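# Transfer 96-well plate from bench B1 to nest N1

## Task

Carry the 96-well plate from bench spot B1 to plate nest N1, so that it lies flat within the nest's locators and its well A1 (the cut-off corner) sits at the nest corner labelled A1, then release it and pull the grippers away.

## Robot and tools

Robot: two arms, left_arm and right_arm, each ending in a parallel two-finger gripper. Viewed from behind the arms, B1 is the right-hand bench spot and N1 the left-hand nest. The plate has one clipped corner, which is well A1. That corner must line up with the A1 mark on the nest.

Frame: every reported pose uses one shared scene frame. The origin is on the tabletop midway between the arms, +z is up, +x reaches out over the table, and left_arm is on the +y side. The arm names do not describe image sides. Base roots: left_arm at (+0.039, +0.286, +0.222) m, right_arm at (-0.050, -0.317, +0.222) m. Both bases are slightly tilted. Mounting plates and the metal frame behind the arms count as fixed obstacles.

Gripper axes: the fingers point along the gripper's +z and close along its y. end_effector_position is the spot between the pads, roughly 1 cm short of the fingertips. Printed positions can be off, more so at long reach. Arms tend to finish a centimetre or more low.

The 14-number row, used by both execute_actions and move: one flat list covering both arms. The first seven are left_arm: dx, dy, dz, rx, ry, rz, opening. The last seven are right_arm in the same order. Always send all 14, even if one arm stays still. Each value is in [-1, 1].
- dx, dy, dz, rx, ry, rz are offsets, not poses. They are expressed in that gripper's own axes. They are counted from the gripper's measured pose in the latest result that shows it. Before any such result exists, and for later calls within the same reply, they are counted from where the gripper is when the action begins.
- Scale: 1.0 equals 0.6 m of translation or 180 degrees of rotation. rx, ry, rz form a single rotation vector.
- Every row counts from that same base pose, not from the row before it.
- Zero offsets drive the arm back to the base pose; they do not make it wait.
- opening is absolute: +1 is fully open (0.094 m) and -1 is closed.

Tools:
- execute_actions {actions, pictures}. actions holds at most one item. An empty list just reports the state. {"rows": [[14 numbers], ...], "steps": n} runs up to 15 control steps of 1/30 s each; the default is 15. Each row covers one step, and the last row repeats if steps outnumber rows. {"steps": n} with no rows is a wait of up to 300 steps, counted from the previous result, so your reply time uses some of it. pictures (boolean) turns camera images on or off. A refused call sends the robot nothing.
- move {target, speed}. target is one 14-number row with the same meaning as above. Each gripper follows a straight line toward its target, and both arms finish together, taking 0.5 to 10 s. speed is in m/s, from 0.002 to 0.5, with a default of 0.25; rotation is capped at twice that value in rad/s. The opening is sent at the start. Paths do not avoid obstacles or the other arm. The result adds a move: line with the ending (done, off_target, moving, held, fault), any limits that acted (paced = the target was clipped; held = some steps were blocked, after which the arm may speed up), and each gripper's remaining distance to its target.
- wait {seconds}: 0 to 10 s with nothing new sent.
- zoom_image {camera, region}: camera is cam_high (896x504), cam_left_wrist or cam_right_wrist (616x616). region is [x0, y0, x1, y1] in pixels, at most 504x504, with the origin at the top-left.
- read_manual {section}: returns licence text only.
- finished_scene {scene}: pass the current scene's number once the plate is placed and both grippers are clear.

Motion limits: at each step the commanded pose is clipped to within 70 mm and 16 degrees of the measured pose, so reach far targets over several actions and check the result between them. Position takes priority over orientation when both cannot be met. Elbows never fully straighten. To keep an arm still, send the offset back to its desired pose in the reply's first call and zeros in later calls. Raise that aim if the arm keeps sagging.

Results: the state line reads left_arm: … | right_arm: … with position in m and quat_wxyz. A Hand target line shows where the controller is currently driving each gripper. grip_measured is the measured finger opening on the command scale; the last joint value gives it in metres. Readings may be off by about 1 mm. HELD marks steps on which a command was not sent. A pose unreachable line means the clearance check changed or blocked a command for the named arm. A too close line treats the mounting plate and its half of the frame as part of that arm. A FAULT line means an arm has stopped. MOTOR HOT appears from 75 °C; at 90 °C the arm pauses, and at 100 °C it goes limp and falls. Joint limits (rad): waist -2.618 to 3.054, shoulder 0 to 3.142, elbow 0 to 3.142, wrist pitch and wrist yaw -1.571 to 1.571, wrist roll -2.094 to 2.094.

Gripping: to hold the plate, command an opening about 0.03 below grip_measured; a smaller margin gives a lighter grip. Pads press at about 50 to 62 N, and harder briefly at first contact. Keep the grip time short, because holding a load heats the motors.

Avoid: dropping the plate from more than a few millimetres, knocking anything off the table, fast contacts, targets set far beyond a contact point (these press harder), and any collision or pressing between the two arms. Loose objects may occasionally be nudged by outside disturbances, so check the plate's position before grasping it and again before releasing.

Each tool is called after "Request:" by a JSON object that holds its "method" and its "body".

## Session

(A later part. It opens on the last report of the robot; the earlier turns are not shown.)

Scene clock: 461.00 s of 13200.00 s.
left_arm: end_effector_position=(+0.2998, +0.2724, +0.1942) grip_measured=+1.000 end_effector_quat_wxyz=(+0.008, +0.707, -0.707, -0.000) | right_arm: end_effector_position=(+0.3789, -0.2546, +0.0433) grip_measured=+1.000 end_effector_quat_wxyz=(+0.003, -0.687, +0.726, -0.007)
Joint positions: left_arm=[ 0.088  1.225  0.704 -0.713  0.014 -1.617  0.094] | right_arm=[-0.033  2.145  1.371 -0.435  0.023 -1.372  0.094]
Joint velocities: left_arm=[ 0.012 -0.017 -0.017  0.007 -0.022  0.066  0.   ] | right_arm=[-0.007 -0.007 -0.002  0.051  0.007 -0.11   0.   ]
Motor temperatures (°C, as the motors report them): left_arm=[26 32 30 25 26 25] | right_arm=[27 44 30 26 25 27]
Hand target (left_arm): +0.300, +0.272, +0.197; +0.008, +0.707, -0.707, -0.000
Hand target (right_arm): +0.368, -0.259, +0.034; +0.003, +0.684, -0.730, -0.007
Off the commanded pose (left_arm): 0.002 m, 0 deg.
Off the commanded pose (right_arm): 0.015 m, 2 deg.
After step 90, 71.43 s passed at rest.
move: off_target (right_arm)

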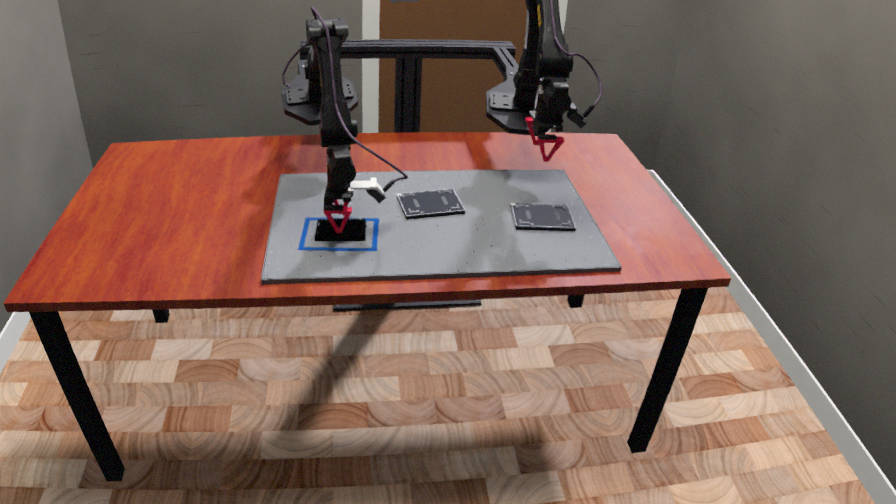

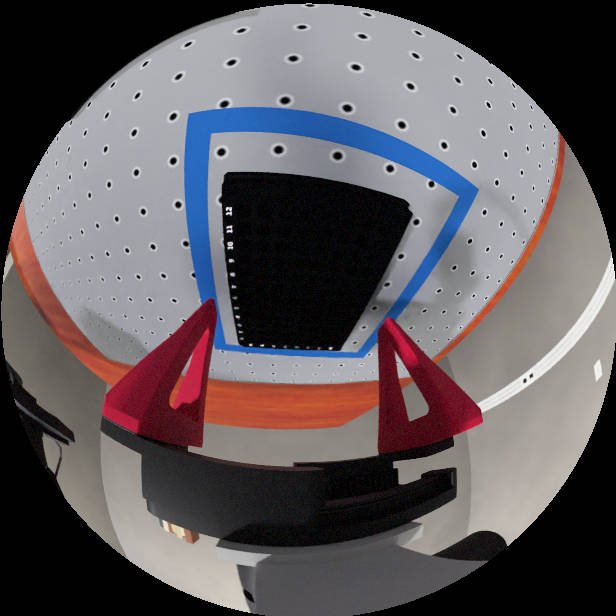

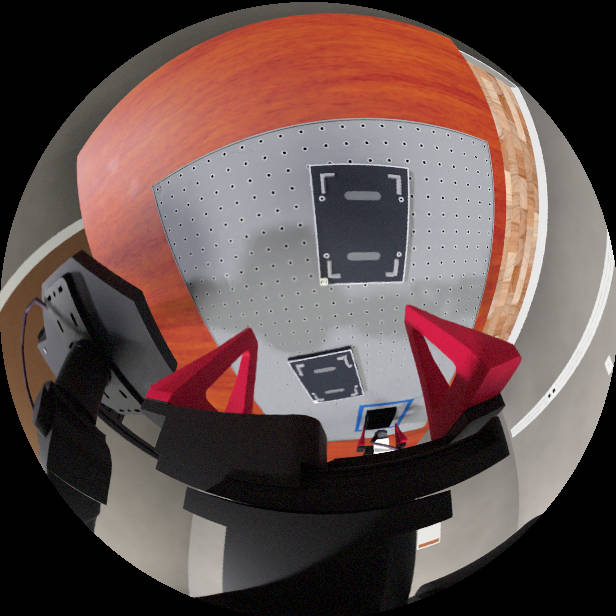

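Request:
{"method": "execute_actions", "body": {"actions": [{"rows": [[0,0,-0.004,0,0,0,1, 0.0083,0.0182,0.0148,-0.004,-0.002,0,1],[0,0,-0.004,0,0,0,1, 0.0083,0.0184,0.0174,-0.004,-0.002,0,1],[0,0,-0.004,0,0,0,1, 0.0083,0.0185,0.0201,-0.005,-0.002,0,1],[0,0,-0.004,0,0,0,1, 0.0083,0.0187,0.0227,-0.005,-0.002,0,1],[0,0,-0.004,0,0,0,1, 0.0083,0.0189,0.0254,-0.005,-0.002,0,1],[0,0,-0.004,0,0,0,1, 0.0083,0.0190,0.0280,-0.006,-0.002,0,1],[0,0,-0.004,0,0,0,1, 0.0083,0.0192,0.0307,-0.006,-0.002,0,1],[0,0,-0.004,0,0,0,1, 0.0083,0.0194,0.0333,-0.006,-0.002,0,1],[0,0,-0.004,0,0,0,1, 0.0083,0.0195,0.0359,-0.007,-0.002,0,1],[0,0,-0.004,0,0,0,1, 0.0083,0.0197,0.0386,-0.007,-0.002,0,1],[0,0,-0.004,0,0,0,1, 0.0083,0.0199,0.0412,-0.007,-0.002,0,1],[0,0,-0.004,0,0,0,1, 0.0083,0.0200,0.0439,-0.007,-0.002,0,1],[0,0,-0.004,0,0,0,1, 0.0083,0.0202,0.0465,-0.007,-0.002,0,1]], "steps": 15}]}}

Request:
{"method": "wait", "body": {"seconds": 1}}

Scene clock: 563.73 s of 13200.00 s.
left_arm: end_effector_position=(+0.2998, +0.2724, +0.1942) grip_measured=+1.000 end_effector_quat_wxyz=(+0.008, +0.707, -0.707, -0.000) | right_arm: end_effector_position=(+0.3709, -0.2554, +0.0229) grip_measured=+1.000 end_effector_quat_wxyz=(-0.001, -0.688, +0.726, -0.004)
Joint positions: left_arm=[ 0.088  1.225  0.704 -0.713  0.014 -1.617  0.094] | right_arm=[-0.033  2.194  1.354 -0.38   0.023 -1.373  0.094]
Joint velocities: left_arm=[-0.027 -0.002 -0.002 -0.022 -0.007 -0.037  0.   ] | right_arm=[-0.012  0.12  -0.022  0.037  0.007 -0.022  0.   ]
Motor temperatures (°C, as the motors report them): left_arm=[26 31 30 25 26 25] | right_arm=[27 44 30 27 25 27]
Hand target (left_arm): +0.300, +0.272, +0.197; +0.008, +0.707, -0.707, -0.000
Hand target (right_arm): +0.367, -0.259, +0.016; +0.002, +0.687, -0.726, -0.003
Off the commanded pose (left_arm): 0.002 m, 0 deg.
Off the commanded pose (right_arm): 0.009 m, 1 deg.
Steps of this call (steps 1 to 90: nothing new was sent; then 99.23 s passed at rest; steps 91 to 105: all 15 steps of this action). Readings (end_effector_position):
91: left_arm (+0.2998, +0.2724, +0.1942) | right_arm (+0.3797, -0.2544, +0.0428)
92: left_arm (+0.2998, +0.2724, +0.1942) | right_arm (+0.3798, -0.2544, +0.0422)
94: left_arm (+0.2998, +0.2724, +0.1942) | right_arm (+0.3781, -0.2546, +0.0410)
98: left_arm (+0.2998, +0.2724, +0.1942) | right_arm (+0.3781, -0.2545, +0.0378)
105: the state above

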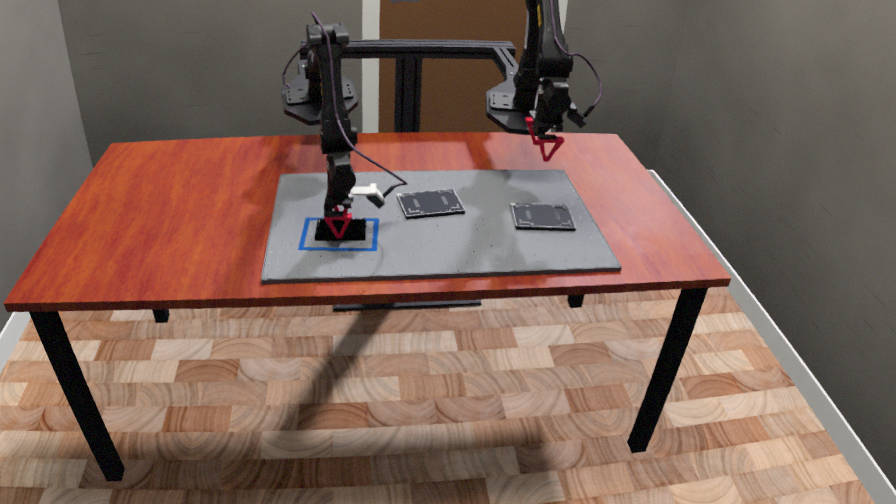

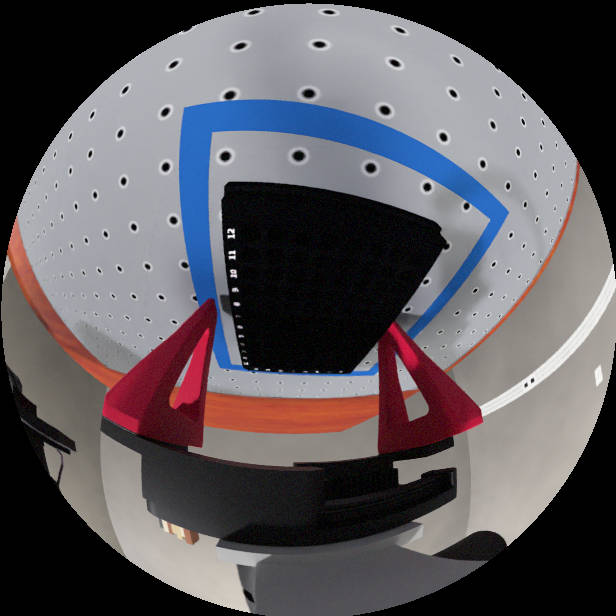

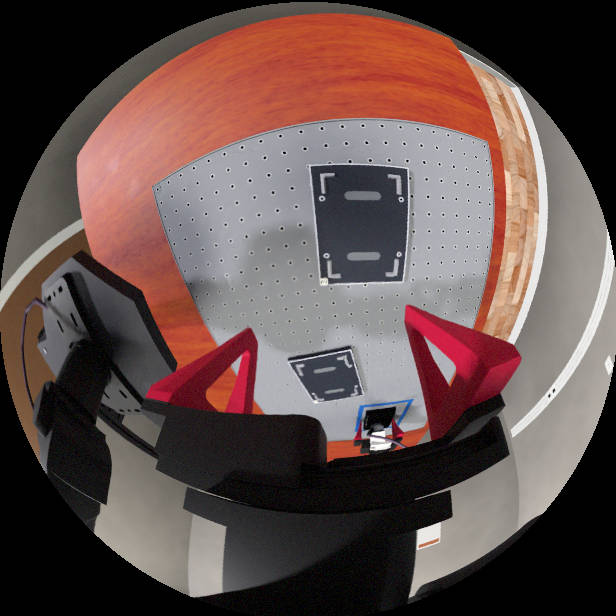

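Scene clock: 564.73 s of 13200.00 s.
left_arm: end_effector_position=(+0.2998, +0.2724, +0.1942) grip_measured=+1.000 end_effector_quat_wxyz=(+0.008, +0.707, -0.707, -0.000) | right_arm: end_effector_position=(+0.3711, -0.2553, +0.0214) grip_measured=+1.000 end_effector_quat_wxyz=(+0.000, -0.688, +0.726, -0.004)
Joint positions: left_arm=[ 0.088  1.225  0.704 -0.713  0.014 -1.617  0.094] | right_arm=[-0.033  2.198  1.354 -0.374  0.023 -1.373  0.094]
Joint velocities: left_arm=[-0.007  0.017  0.002 -0.081 -0.051  0.022  0.   ] | right_arm=[ 0.002 -0.022 -0.002 -0.022  0.037 -0.051  0.   ]
Motor temperatures (°C, as the motors report them): left_arm=[26 31 30 25 26 25] | right_arm=[27 44 30 27 25 27]
Hand target (left_arm): +0.300, +0.272, +0.197; +0.008, +0.707, -0.707, -0.000
Hand target (right_arm): +0.367, -0.259, +0.016; +0.002, +0.687, -0.726, -0.003
Off the commanded pose (left_arm): 0.002 m, 0 deg.
Off the commanded pose (right_arm): 0.008 m, 1 deg.
Steps of this call (steps 1 to 30: nothing new was sent). Readings (end_effector_position):
1: left_arm (+0.2998, +0.2724, +0.1942) | right_arm (+0.3703, -0.2554, +0.0218)
2: left_arm (+0.2998, +0.2724, +0.1942) | right_arm (+0.3702, -0.2554, +0.0214)
4: left_arm (+0.2998, +0.2724, +0.1942) | right_arm (+0.3707, -0.2554, +0.0214)
8: left_arm (+0.2998, +0.2724, +0.1942) | right_arm (+0.3710, -0.2553, +0.0214)
30: the state above

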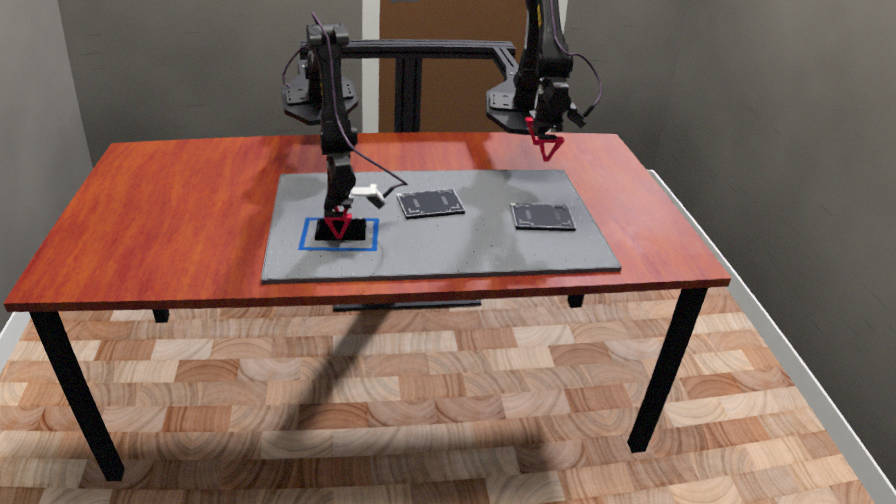

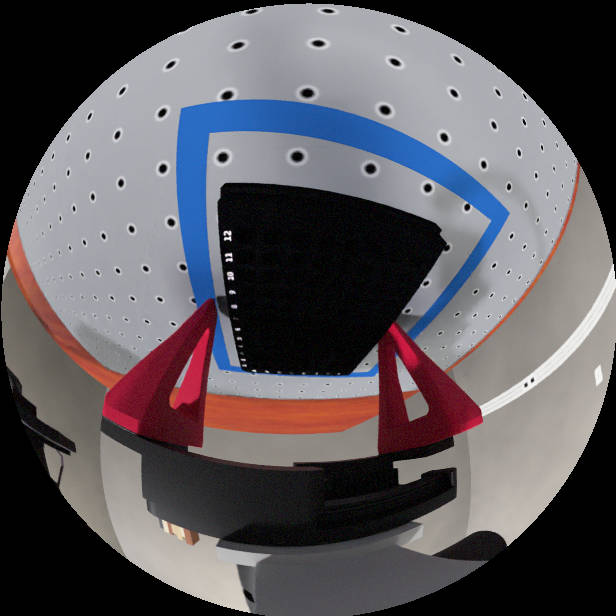

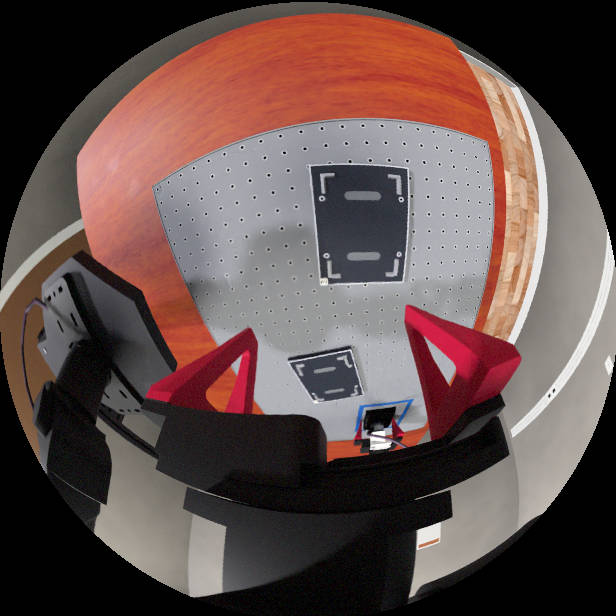

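Request:
{"method": "zoom_image", "body": {"camera": "cam_left_wrist", "region": [180, 160, 460, 400]}}

Request:
{"method": "zoom_image", "body": {"camera": "cam_high", "region": [295, 180, 395, 260]}}

Region (180, 160, 460, 400) of cam_left_wrist's 616x616 image, scaled by 1.800, with more detail than that image has; it fills the top 432 rows of this view, and the rest is white.

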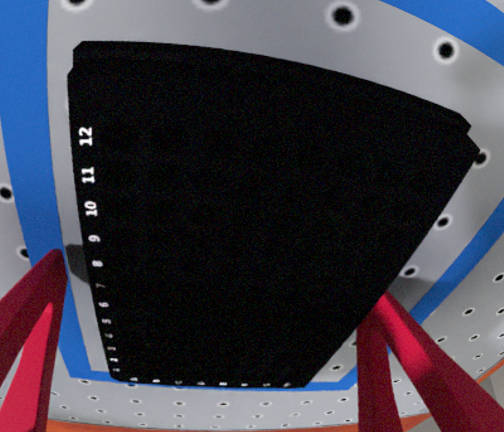

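Region (295, 180, 395, 260) of cam_high's 896x504 image, scaled by 5.040, with more detail than that image has; it fills the top 403 rows of this view, and the rest is white.

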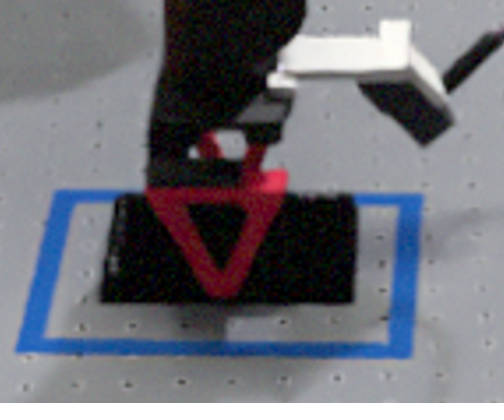

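Request:
{"method": "execute_actions", "body": {"actions": [{"rows": [[0,0,-0.004,0,0,0,1, 0.0068,0.006,0.010,0,0,0,1],[0,0,-0.004,0,0,0,1, 0.0068,0.005,0.012,0,0,0,1],[0,0,-0.004,0,0,0,1, 0.0068,0.004,0.014,0,0,0,1],[0,0,-0.004,0,0,0,1, 0.0068,0.0032,0.016,0,0,0,1],[0,0,-0.004,0,0,0,1, 0.0068,0.0032,0.0173,0,0,0,1]], "steps": 15}], "pictures": false}}

Scene clock: 597.07 s of 13200.00 s.
left_arm: end_effector_position=(+0.2998, +0.2724, +0.1942) grip_measured=+1.000 end_effector_quat_wxyz=(+0.008, +0.707, -0.707, -0.000) | right_arm: end_effector_position=(+0.3772, -0.2544, +0.0215) grip_measured=+1.000 end_effector_quat_wxyz=(+0.010, -0.688, +0.726, -0.012)
Joint positions: left_arm=[ 0.088  1.225  0.704 -0.713  0.014 -1.617  0.094] | right_arm=[-0.033  2.198  1.354 -0.349  0.023 -1.373  0.094]
Joint velocities: left_arm=[-0.007  0.002  0.007  0.037 -0.007  0.022  0.   ] | right_arm=[ 0.002 -0.007  0.002  0.007 -0.022 -0.022  0.   ]
Motor temperatures (°C, as the motors report them): left_arm=[26 31 30 25 26 25] | right_arm=[27 45 30 27 25 27]
Hand target (left_arm): +0.300, +0.272, +0.197; +0.008, +0.707, -0.707, -0.000
Hand target (right_arm): +0.369, -0.259, +0.011; -0.000, +0.688, -0.726, +0.004
Off the commanded pose (left_arm): 0.002 m, 0 deg.
Off the commanded pose (right_arm): 0.014 m, 1 deg.
Steps of this call (steps 1 to 90: nothing new was sent; then 28.83 s passed at rest; steps 91 to 105: all 15 steps of this action). Readings (end_effector_position):
91: left_arm (+0.2998, +0.2724, +0.1942) | right_arm (+0.3716, -0.2552, +0.0214)
92: left_arm (+0.2998, +0.2724, +0.1942) | right_arm (+0.3724, -0.2551, +0.0214)
94: left_arm (+0.2998, +0.2724, +0.1942) | right_arm (+0.3741, -0.2549, +0.0214)
98: left_arm (+0.2998, +0.2724, +0.1942) | right_arm (+0.3762, -0.2546, +0.0215)
105: the state above

Request:
{"method": "execute_actions", "body": {"actions": []}}

Request:
{"method": "zoom_image", "body": {"camera": "cam_left_wrist", "region": [180, 160, 460, 400]}}

Request:
{"method": "zoom_image", "body": {"camera": "cam_high", "region": [295, 180, 395, 260]}}

Scene clock: 616.73 s of 13200.00 s.
left_arm: end_effector_position=(+0.2998, +0.2724, +0.1942) grip_measured=+1.000 end_effector_quat_wxyz=(+0.008, +0.707, -0.707, -0.000) | right_arm: end_effector_position=(+0.3774, -0.2544, +0.0215) grip_measured=+1.000 end_effector_quat_wxyz=(+0.010, -0.688, +0.726, -0.012)
Joint positions: left_arm=[ 0.088  1.225  0.704 -0.713  0.014 -1.617  0.094] | right_arm=[-0.033  2.198  1.354 -0.349  0.023 -1.373  0.094]
Joint velocities: left_arm=[ 0.002 -0.002  0.002 -0.007 -0.037 -0.007  0.   ] | right_arm=[ 0.002  0.007  0.002 -0.022  0.037  0.037  0.   ]
Motor temperatures (°C, as the motors report them): left_arm=[26 31 30 25 26 25] | right_arm=[27 44 30 27 25 27]
Hand target (left_arm): +0.300, +0.272, +0.197; +0.008, +0.707, -0.707, -0.000
Hand target (right_arm): +0.369, -0.259, +0.011; -0.000, +0.688, -0.726, +0.004
Off the commanded pose (left_arm): 0.002 m, 0 deg.
Off the commanded pose (right_arm): 0.014 m, 1 deg.
Steps of this call (steps 1 to 90: nothing new was sent; then 16.67 s passed at rest). Readings (end_effector_position):
1: left_arm (+0.2998, +0.2724, +0.1942) | right_arm (+0.3772, -0.2544, +0.0215)
2: left_arm (+0.2998, +0.2724, +0.1942) | right_arm (+0.3773, -0.2544, +0.0215)
4: left_arm (+0.2998, +0.2724, +0.1942) | right_arm (+0.3773, -0.2544, +0.0215)
8: left_arm (+0.2998, +0.2724, +0.1942) | right_arm (+0.3774, -0.2544, +0.0215)
90: the state above

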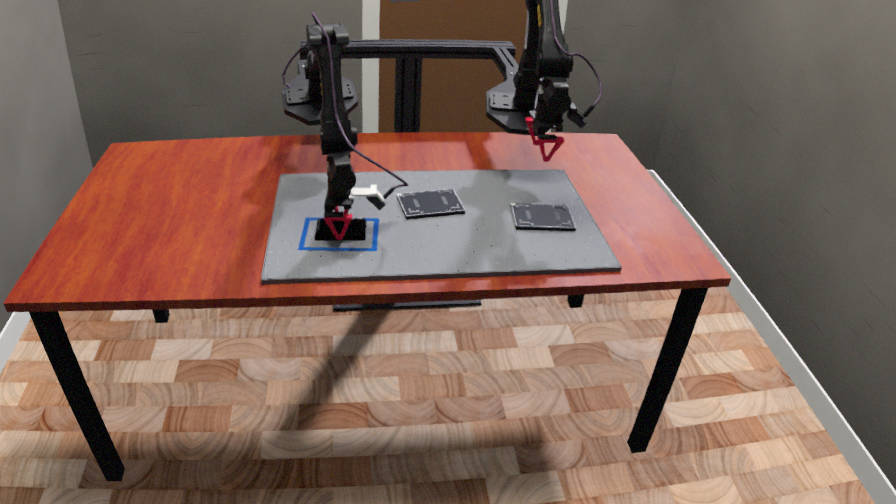

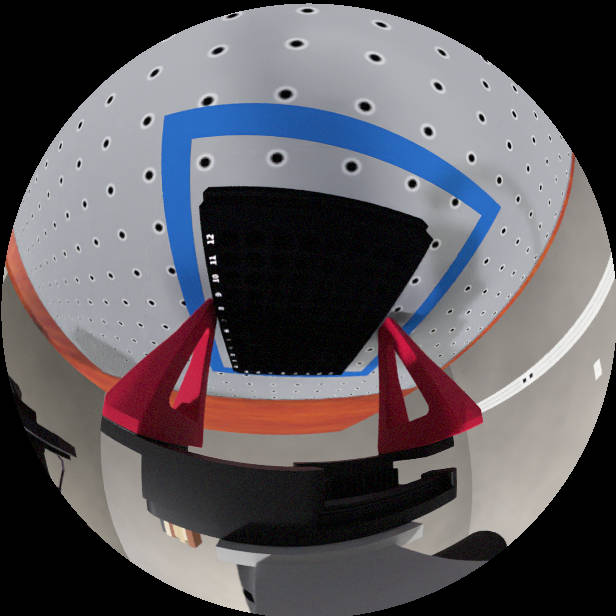

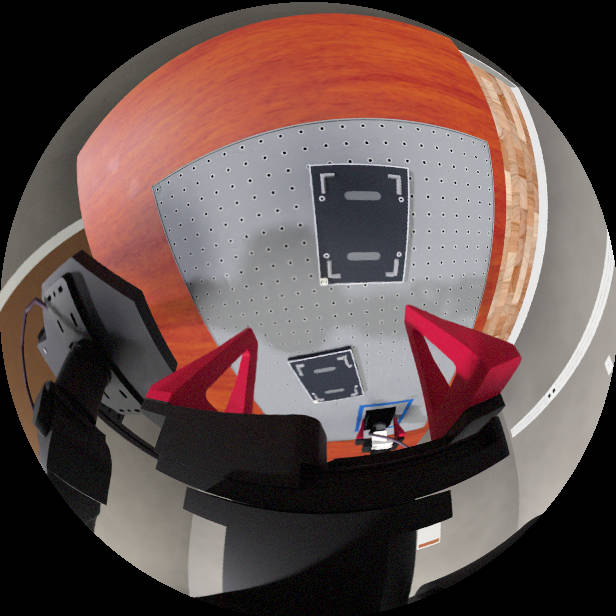

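Region (180, 160, 460, 400) of cam_left_wrist's 616x616 image, scaled by 1.800, with more detail than that image has; it fills the top 432 rows of this view, and the rest is white.

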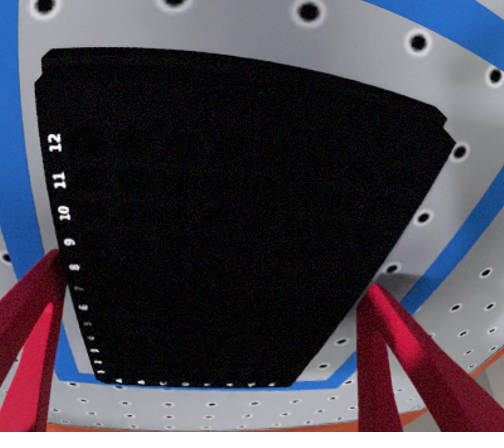

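Region (295, 180, 395, 260) of cam_high's 896x504 image, scaled by 5.040, with more detail than that image has; it fills the top 403 rows of this view, and the rest is white.

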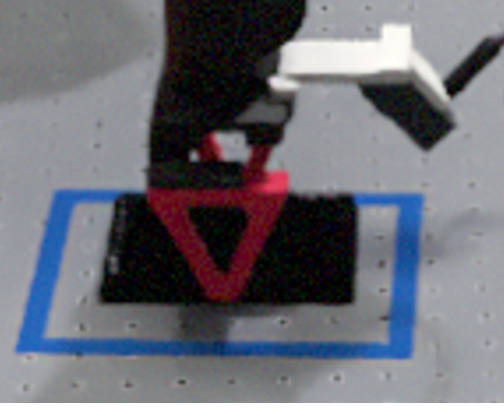

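Request:
{"method": "execute_actions", "body": {"actions": [{"rows": [[0,0,-0.004,0,0,0,1, 0.0003,0.008,0.012,-0.010,0,0,1],[0,0,-0.004,0,0,0,1, 0.0003,0.008,0.015,-0.010,0,0,1],[0,0,-0.004,0,0,0,1, 0.0003,0.008,0.019,-0.010,0,0,1]], "steps": 15}], "pictures": false}}

Scene clock: 719.87 s of 13200.00 s.
left_arm: end_effector_position=(+0.2998, +0.2724, +0.1942) grip_measured=+1.000 end_effector_quat_wxyz=(+0.008, +0.707, -0.707, -0.000) | right_arm: end_effector_position=(+0.3757, -0.2546, +0.0188) grip_measured=+1.000 end_effector_quat_wxyz=(+0.007, -0.688, +0.726, -0.009)
Joint positions: left_arm=[ 0.088  1.225  0.704 -0.713  0.014 -1.617  0.094] | right_arm=[-0.033  2.208  1.36  -0.354  0.023 -1.373  0.094]
Joint velocities: left_arm=[-0.007 -0.017 -0.012 -0.007  0.022  0.007  0.   ] | right_arm=[-0.002  0.002 -0.002 -0.007 -0.007  0.051  0.   ]
Motor temperatures (°C, as the motors report them): left_arm=[26 31 31 25 26 25] | right_arm=[27 45 30 27 25 27]
Hand target (left_arm): +0.300, +0.272, +0.197; +0.008, +0.707, -0.707, -0.000
Hand target (right_arm): +0.373, -0.254, +0.010; +0.000, +0.688, -0.726, +0.000
Off the commanded pose (left_arm): 0.002 m, 0 deg.
Off the commanded pose (right_arm): 0.009 m, 1 deg.
Steps of this call (steps 1 to 90: nothing new was sent; then 99.63 s passed at rest; steps 91 to 105: all 15 steps of this action). Readings (end_effector_position):
91: left_arm (+0.2998, +0.2724, +0.1942) | right_arm (+0.3773, -0.2544, +0.0215)
92: left_arm (+0.2998, +0.2724, +0.1942) | right_arm (+0.3767, -0.2545, +0.0209)
94: left_arm (+0.2998, +0.2724, +0.1942) | right_arm (+0.3750, -0.2547, +0.0188)
98: left_arm (+0.2998, +0.2724, +0.1942) | right_arm (+0.3757, -0.2546, +0.0189)
105: the state above

Request:
{"method": "execute_actions", "body": {"actions": [{"rows": [[0,0,-0.004,0,0,0,1, 0,0,-0.003,0,0,0,0.9],[0,0,-0.004,0,0,0,1, 0,0,-0.003,0,0,0,0.85],[0,0,-0.004,0,0,0,1, 0,0,-0.003,0,0,0,0.8]], "steps": 15}]}}

Scene clock: 733.27 s of 13200.00 s.
left_arm: end_effector_position=(+0.2998, +0.2724, +0.1942) grip_measured=+1.000 end_effector_quat_wxyz=(+0.008, +0.707, -0.707, -0.000) | right_arm: end_effector_position=(+0.3748, -0.2547, +0.0188) grip_measured=+0.807 end_effector_quat_wxyz=(+0.005, -0.688, +0.726, -0.008)
Joint positions: left_arm=[ 0.088  1.225  0.704 -0.713  0.014 -1.617  0.094] | right_arm=[-0.033  2.208  1.36  -0.358  0.023 -1.373  0.085]
Joint velocities: left_arm=[-0.022  0.007  0.002 -0.051 -0.066 -0.037  0.   ] | right_arm=[ 0.007 -0.002 -0.027 -0.022 -0.066 -0.022  0.001]
Motor temperatures (°C, as the motors report them): left_arm=[26 31 31 25 26 25] | right_arm=[27 45 31 27 25 27]
Hand target (left_arm): +0.300, +0.272, +0.197; +0.008, +0.707, -0.707, -0.000
Hand target (right_arm): +0.376, -0.255, +0.021; -0.007, +0.688, -0.726, +0.009
Off the commanded pose (left_arm): 0.002 m, 0 deg.
Off the commanded pose (right_arm): 0.002 m, 0 deg.
Steps of this call (steps 1 to 90: nothing new was sent; then 9.90 s passed at rest; steps 91 to 105: all 15 steps of this action). Readings (end_effector_position):
91: left_arm (+0.2998, +0.2724, +0.1942) | right_arm (+0.3756, -0.2546, +0.0188)
92: left_arm (+0.2998, +0.2724, +0.1942) | right_arm (+0.3750, -0.2547, +0.0188)
94: left_arm (+0.2998, +0.2724, +0.1942) | right_arm (+0.3748, -0.2547, +0.0188)
98: left_arm (+0.2998, +0.2724, +0.1942) | right_arm (+0.3748, -0.2547, +0.0188)
105: the state above

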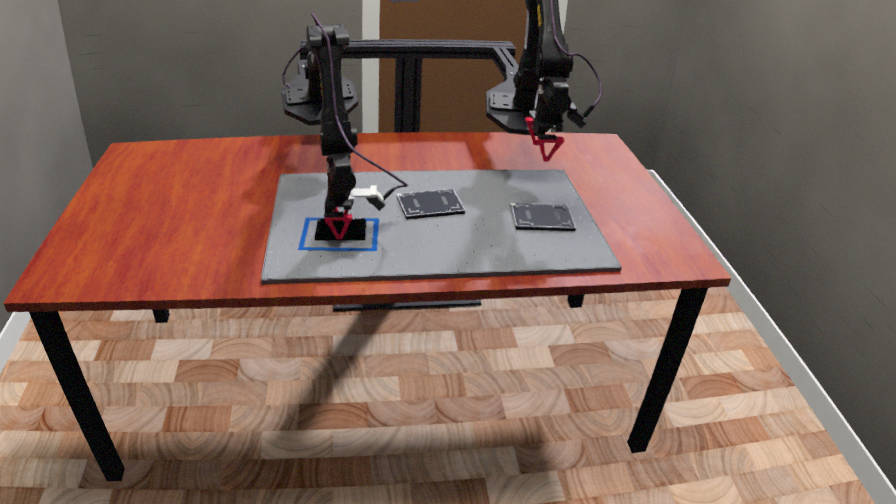

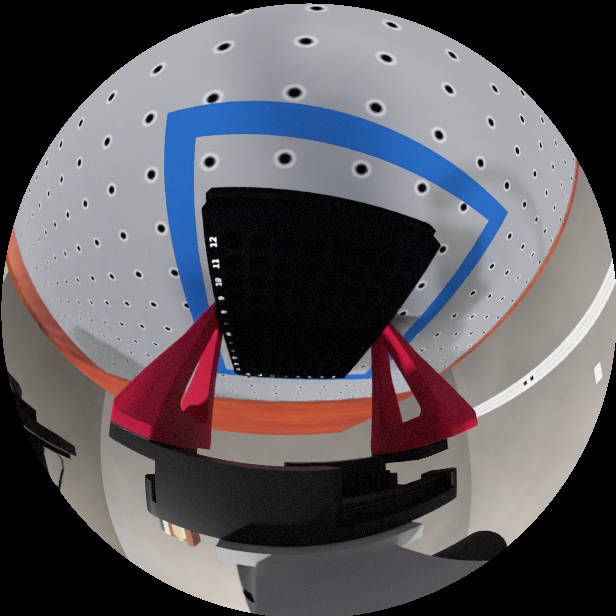

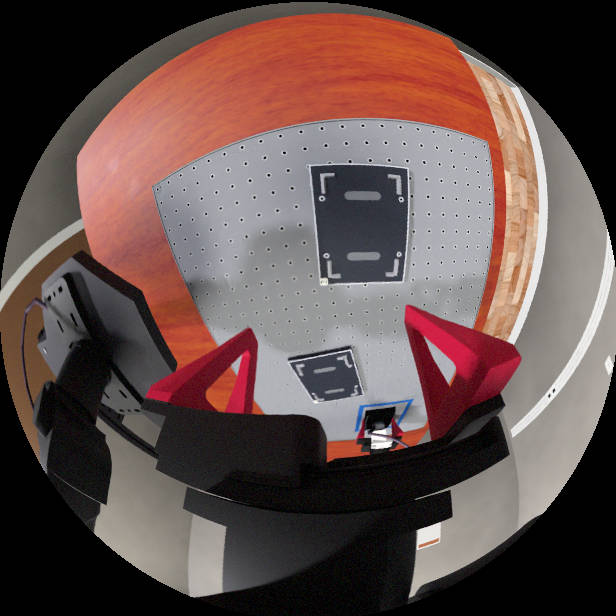

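Request:
{"method": "execute_actions", "body": {"actions": [{"rows": [[0,0,-0.004,0,0,0,1, 0,0,-0.003,0,0,0,0.77]], "steps": 15}]}}

Scene clock: 741.80 s of 13200.00 s.
left_arm: end_effector_position=(+0.2998, +0.2724, +0.1942) grip_measured=+1.000 end_effector_quat_wxyz=(+0.008, +0.707, -0.707, -0.000) | right_arm: end_effector_position=(+0.3748, -0.2547, +0.0188) grip_measured=+0.782 end_effector_quat_wxyz=(+0.005, -0.688, +0.726, -0.008)
Joint positions: left_arm=[ 0.088  1.225  0.704 -0.713  0.014 -1.617  0.094] | right_arm=[-0.033  2.208  1.36  -0.358  0.023 -1.373  0.084]
Joint velocities: left_arm=[-0.017 -0.002 -0.017  0.037 -0.022  0.022  0.   ] | right_arm=[-0.007 -0.007 -0.022  0.022  0.022  0.007 -0.   ]
Motor temperatures (°C, as the motors report them): left_arm=[26 31 31 25 26 25] | right_arm=[27 46 31 27 25 27]
Hand target (left_arm): +0.300, +0.272, +0.197; +0.008, +0.707, -0.707, -0.000
Hand target (right_arm): +0.375, -0.255, +0.021; -0.005, +0.688, -0.726, +0.008
Off the commanded pose (left_arm): 0.002 m, 0 deg.
Off the commanded pose (right_arm): 0.002 m, 0 deg.
Steps of this call (steps 1 to 90: nothing new was sent; then 5.03 s passed at rest; steps 91 to 105: all 15 steps of this action). Readings (end_effector_position):
91: left_arm (+0.2998, +0.2724, +0.1942) | right_arm (+0.3748, -0.2547, +0.0188)
92: left_arm (+0.2998, +0.2724, +0.1942) | right_arm (+0.3748, -0.2547, +0.0188)
94: left_arm (+0.2998, +0.2724, +0.1942) | right_arm (+0.3748, -0.2547, +0.0188)
98: left_arm (+0.2998, +0.2724, +0.1942) | right_arm (+0.3748, -0.2547, +0.0188)
105: the state above

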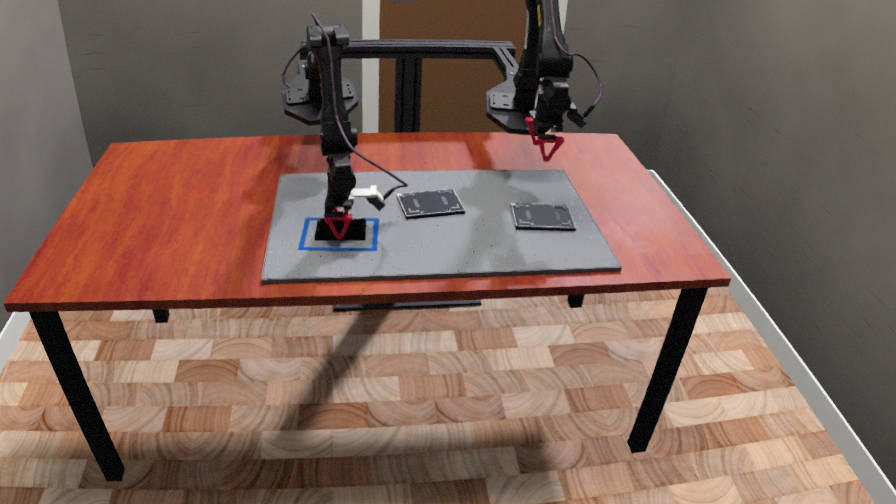

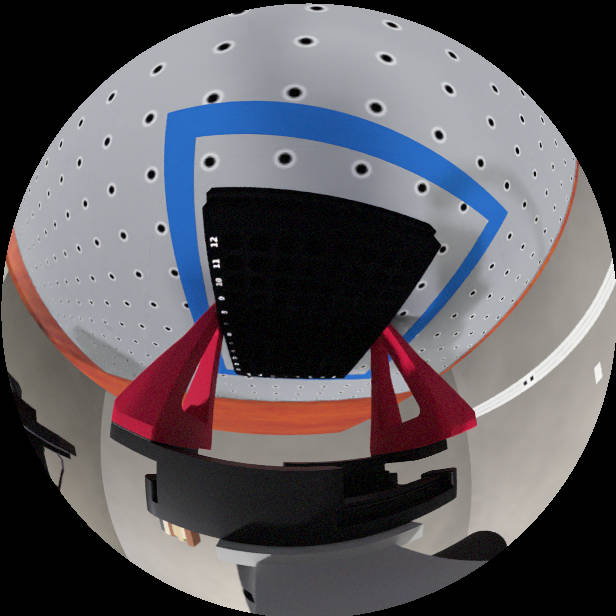

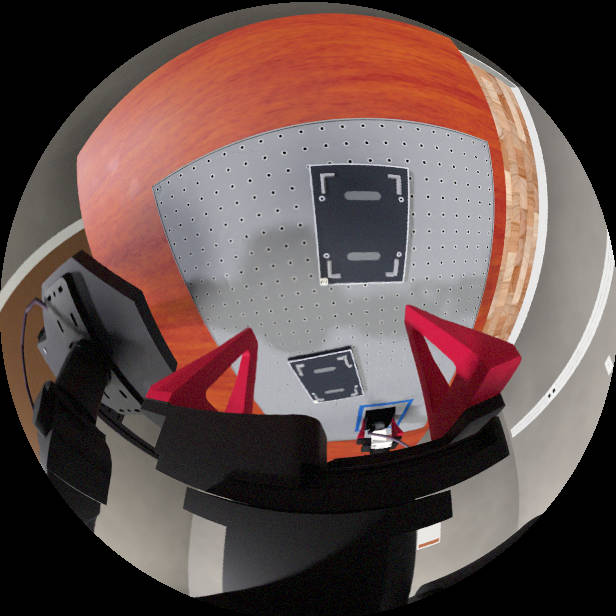

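Request:
{"method": "zoom_image", "body": {"camera": "cam_left_wrist", "region": [180, 170, 460, 400]}}

Request:
{"method": "execute_actions", "body": {"actions": [{"rows": [[0,0,-0.004,0,0,0,1, 0,0,-0.003,0,0,0,0.74]], "steps": 15}], "pictures": false}}

Region (180, 170, 460, 400) of cam_left_wrist's 616x616 image, scaled by 1.800, with more detail than that image has; it fills the top 414 rows of this view, and the rest is white.

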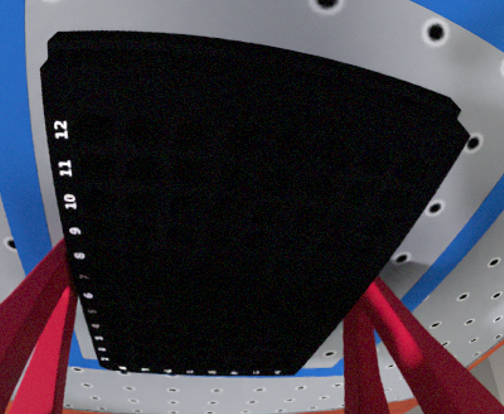

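Scene clock: 751.20 s of 13200.00 s.
left_arm: end_effector_position=(+0.2998, +0.2724, +0.1942) grip_measured=+1.000 end_effector_quat_wxyz=(+0.008, +0.707, -0.707, -0.000) | right_arm: end_effector_position=(+0.3748, -0.2547, +0.0188) grip_measured=+0.762 end_effector_quat_wxyz=(+0.005, -0.688, +0.726, -0.008)
Joint positions: left_arm=[ 0.088  1.225  0.704 -0.713  0.014 -1.617  0.094] | right_arm=[-0.033  2.208  1.36  -0.358  0.023 -1.373  0.083]
Joint velocities: left_arm=[ 0.007 -0.017 -0.002  0.022 -0.037 -0.037  0.   ] | right_arm=[-0.002  0.007  0.007  0.037 -0.037  0.007  0.   ]
Motor temperatures (°C, as the motors report them): left_arm=[26 31 31 25 26 25] | right_arm=[27 47 30 27 25 27]
Hand target (left_arm): +0.300, +0.272, +0.197; +0.008, +0.707, -0.707, -0.000
Hand target (right_arm): +0.375, -0.255, +0.021; -0.005, +0.688, -0.726, +0.008
Off the commanded pose (left_arm): 0.002 m, 0 deg.
Off the commanded pose (right_arm): 0.002 m, 0 deg.
Steps of this call (steps 1 to 90: nothing new was sent; then 5.90 s passed at rest; steps 91 to 105: all 15 steps of this action). Readings (end_effector_position):
91: left_arm (+0.2998, +0.2724, +0.1942) | right_arm (+0.3748, -0.2547, +0.0188)
92: left_arm (+0.2998, +0.2724, +0.1942) | right_arm (+0.3748, -0.2547, +0.0188)
94: left_arm (+0.2998, +0.2724, +0.1942) | right_arm (+0.3748, -0.2547, +0.0188)
98: left_arm (+0.2998, +0.2724, +0.1942) | right_arm (+0.3748, -0.2547, +0.0188)
105: the state above

Request:
{"method": "execute_actions", "body": {"actions": [{"rows": [[0,0,-0.004,0,0,0,1, 0,0,-0.003,0,0,0,0.71]], "steps": 15}]}}

Scene clock: 778.53 s of 13200.00 s.
left_arm: end_effector_position=(+0.2998, +0.2724, +0.1942) grip_measured=+1.000 end_effector_quat_wxyz=(+0.008, +0.707, -0.707, -0.000) | right_arm: end_effector_position=(+0.3748, -0.2547, +0.0188) grip_measured=+0.762 end_effector_quat_wxyz=(+0.005, -0.688, +0.726, -0.008)
Joint positions: left_arm=[ 0.088  1.225  0.704 -0.713  0.014 -1.617  0.094] | right_arm=[-0.033  2.208  1.36  -0.358  0.023 -1.373  0.083]
Joint velocities: left_arm=[-0.007 -0.002 -0.007 -0.007 -0.022 -0.022  0.   ] | right_arm=[ 0.012 -0.002  0.022  0.007 -0.095  0.066 -0.001]
Motor temperatures (°C, as the motors report them): left_arm=[26 31 31 25 26 25] | right_arm=[27 49 30 27 25 27]
Hand target (left_arm): +0.300, +0.272, +0.197; +0.008, +0.707, -0.707, -0.000
Hand target (right_arm): +0.375, -0.255, +0.021; -0.005, +0.688, -0.726, +0.008
Off the commanded pose (left_arm): 0.002 m, 0 deg.
Off the commanded pose (right_arm): 0.002 m, 0 deg.
Steps of this call (steps 1 to 90: nothing new was sent; then 23.83 s passed at rest; steps 91 to 105: all 15 steps of this action). Readings (end_effector_position):
91: left_arm (+0.2998, +0.2724, +0.1942) | right_arm (+0.3748, -0.2547, +0.0188)
92: left_arm (+0.2998, +0.2724, +0.1942) | right_arm (+0.3748, -0.2547, +0.0188)
94: left_arm (+0.2998, +0.2724, +0.1942) | right_arm (+0.3748, -0.2547, +0.0188)
98: left_arm (+0.2998, +0.2724, +0.1942) | right_arm (+0.3748, -0.2547, +0.0188)
105: the state above

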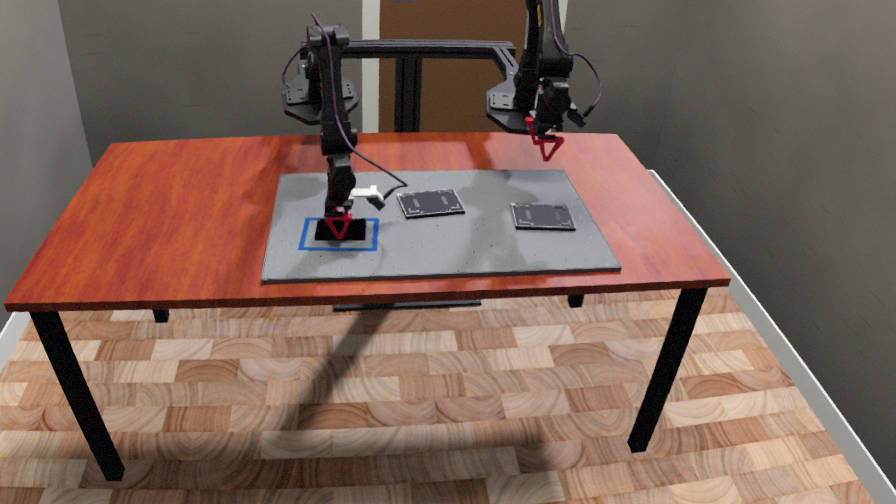

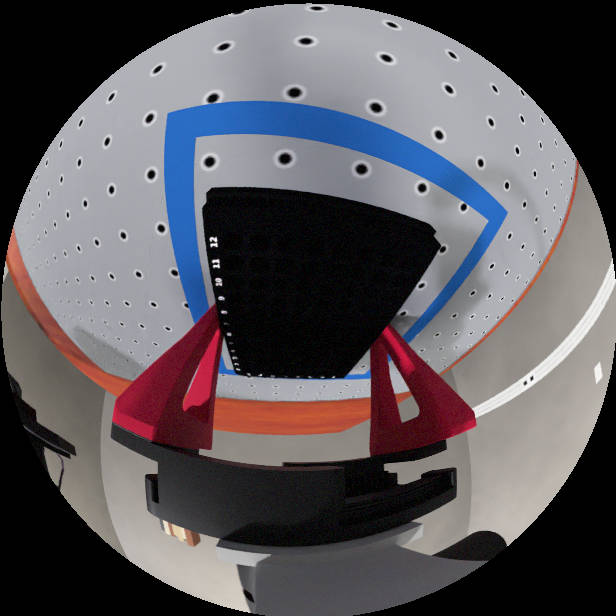

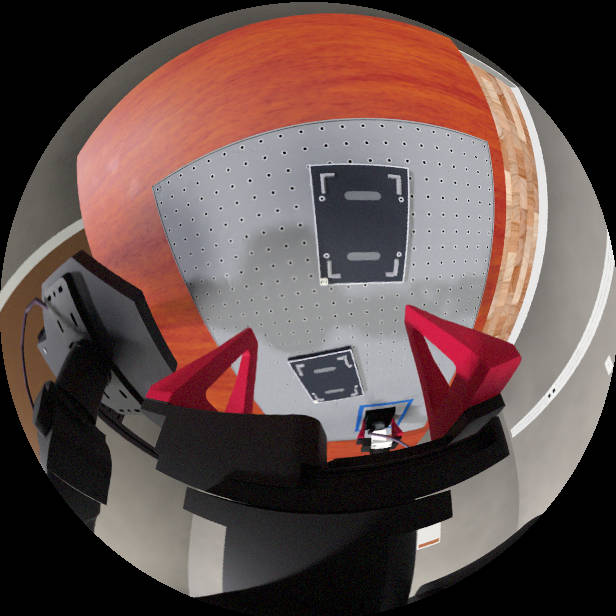

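Request:
{"method": "move", "body": {"target": [0, 0, -0.004, 0, 0, 0.5, 1, 0, 0, -0.075, 0, 0, 0, 0.72], "speed": 0.25}}

Scene clock: 829.47 s of 13200.00 s.
left_arm: end_effector_position=(+0.2997, +0.2724, +0.1942) grip_measured=+1.000 end_effector_quat_wxyz=(-0.006, -0.004, +1.000, -0.005) | right_arm: end_effector_position=(+0.3858, -0.2538, +0.0601) grip_measured=+0.762 end_effector_quat_wxyz=(+0.016, -0.688, +0.726, -0.016)
Joint positions: left_arm=[ 0.088  1.225  0.704 -0.713  0.014 -0.056  0.094] | right_arm=[-0.033  2.096  1.36  -0.443  0.023 -1.373  0.083]
Joint velocities: left_arm=[-0.007  0.002 -0.007  0.066  0.066  0.007  0.   ] | right_arm=[-0.002  0.012 -0.002  0.022  0.007 -0.037  0.001]
Motor temperatures (°C, as the motors report them): left_arm=[26 31 31 25 26 25] | right_arm=[27 51 30 27 25 27]
Hand target (left_arm): +0.300, +0.272, +0.197; -0.006, +0.000, +1.000, -0.005
Hand target (right_arm): +0.373, -0.254, +0.063; -0.005, +0.688, -0.726, +0.008
Off the commanded pose (left_arm): 0.002 m, 1 deg.
Off the commanded pose (right_arm): 0.012 m, 2 deg.
After step 90, 44.20 s passed at rest.
move: off_target (right_arm)

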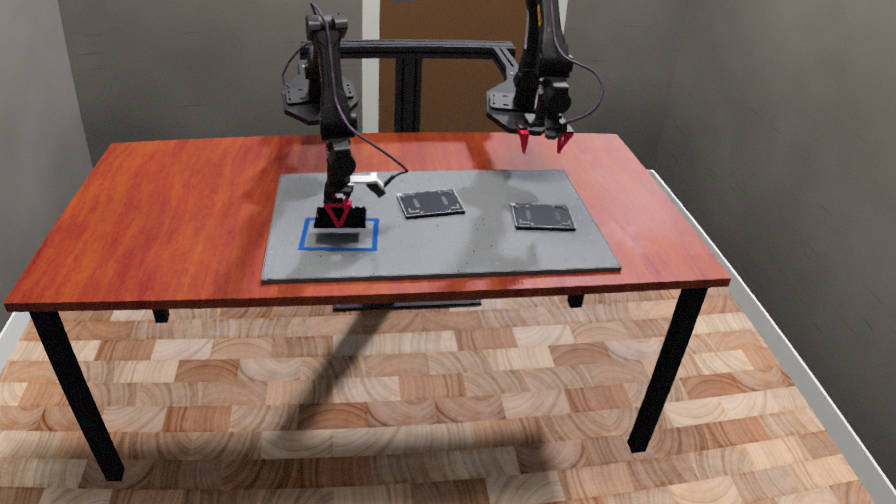

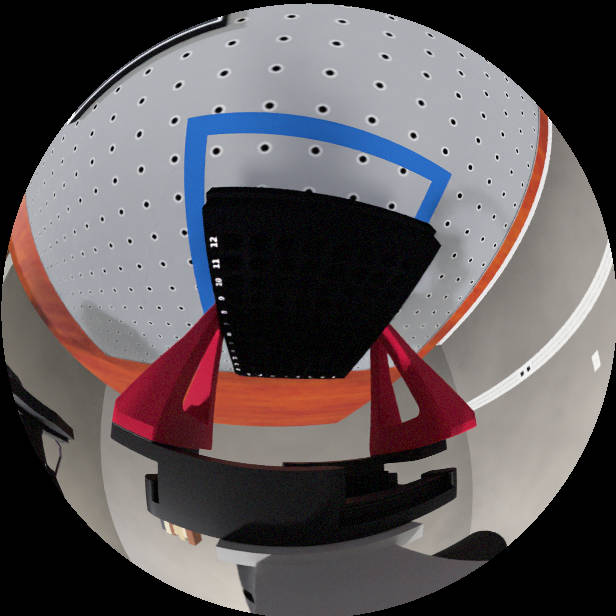

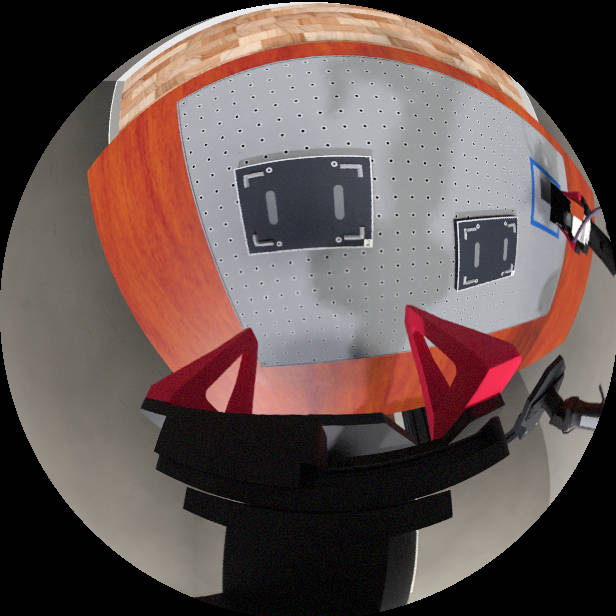

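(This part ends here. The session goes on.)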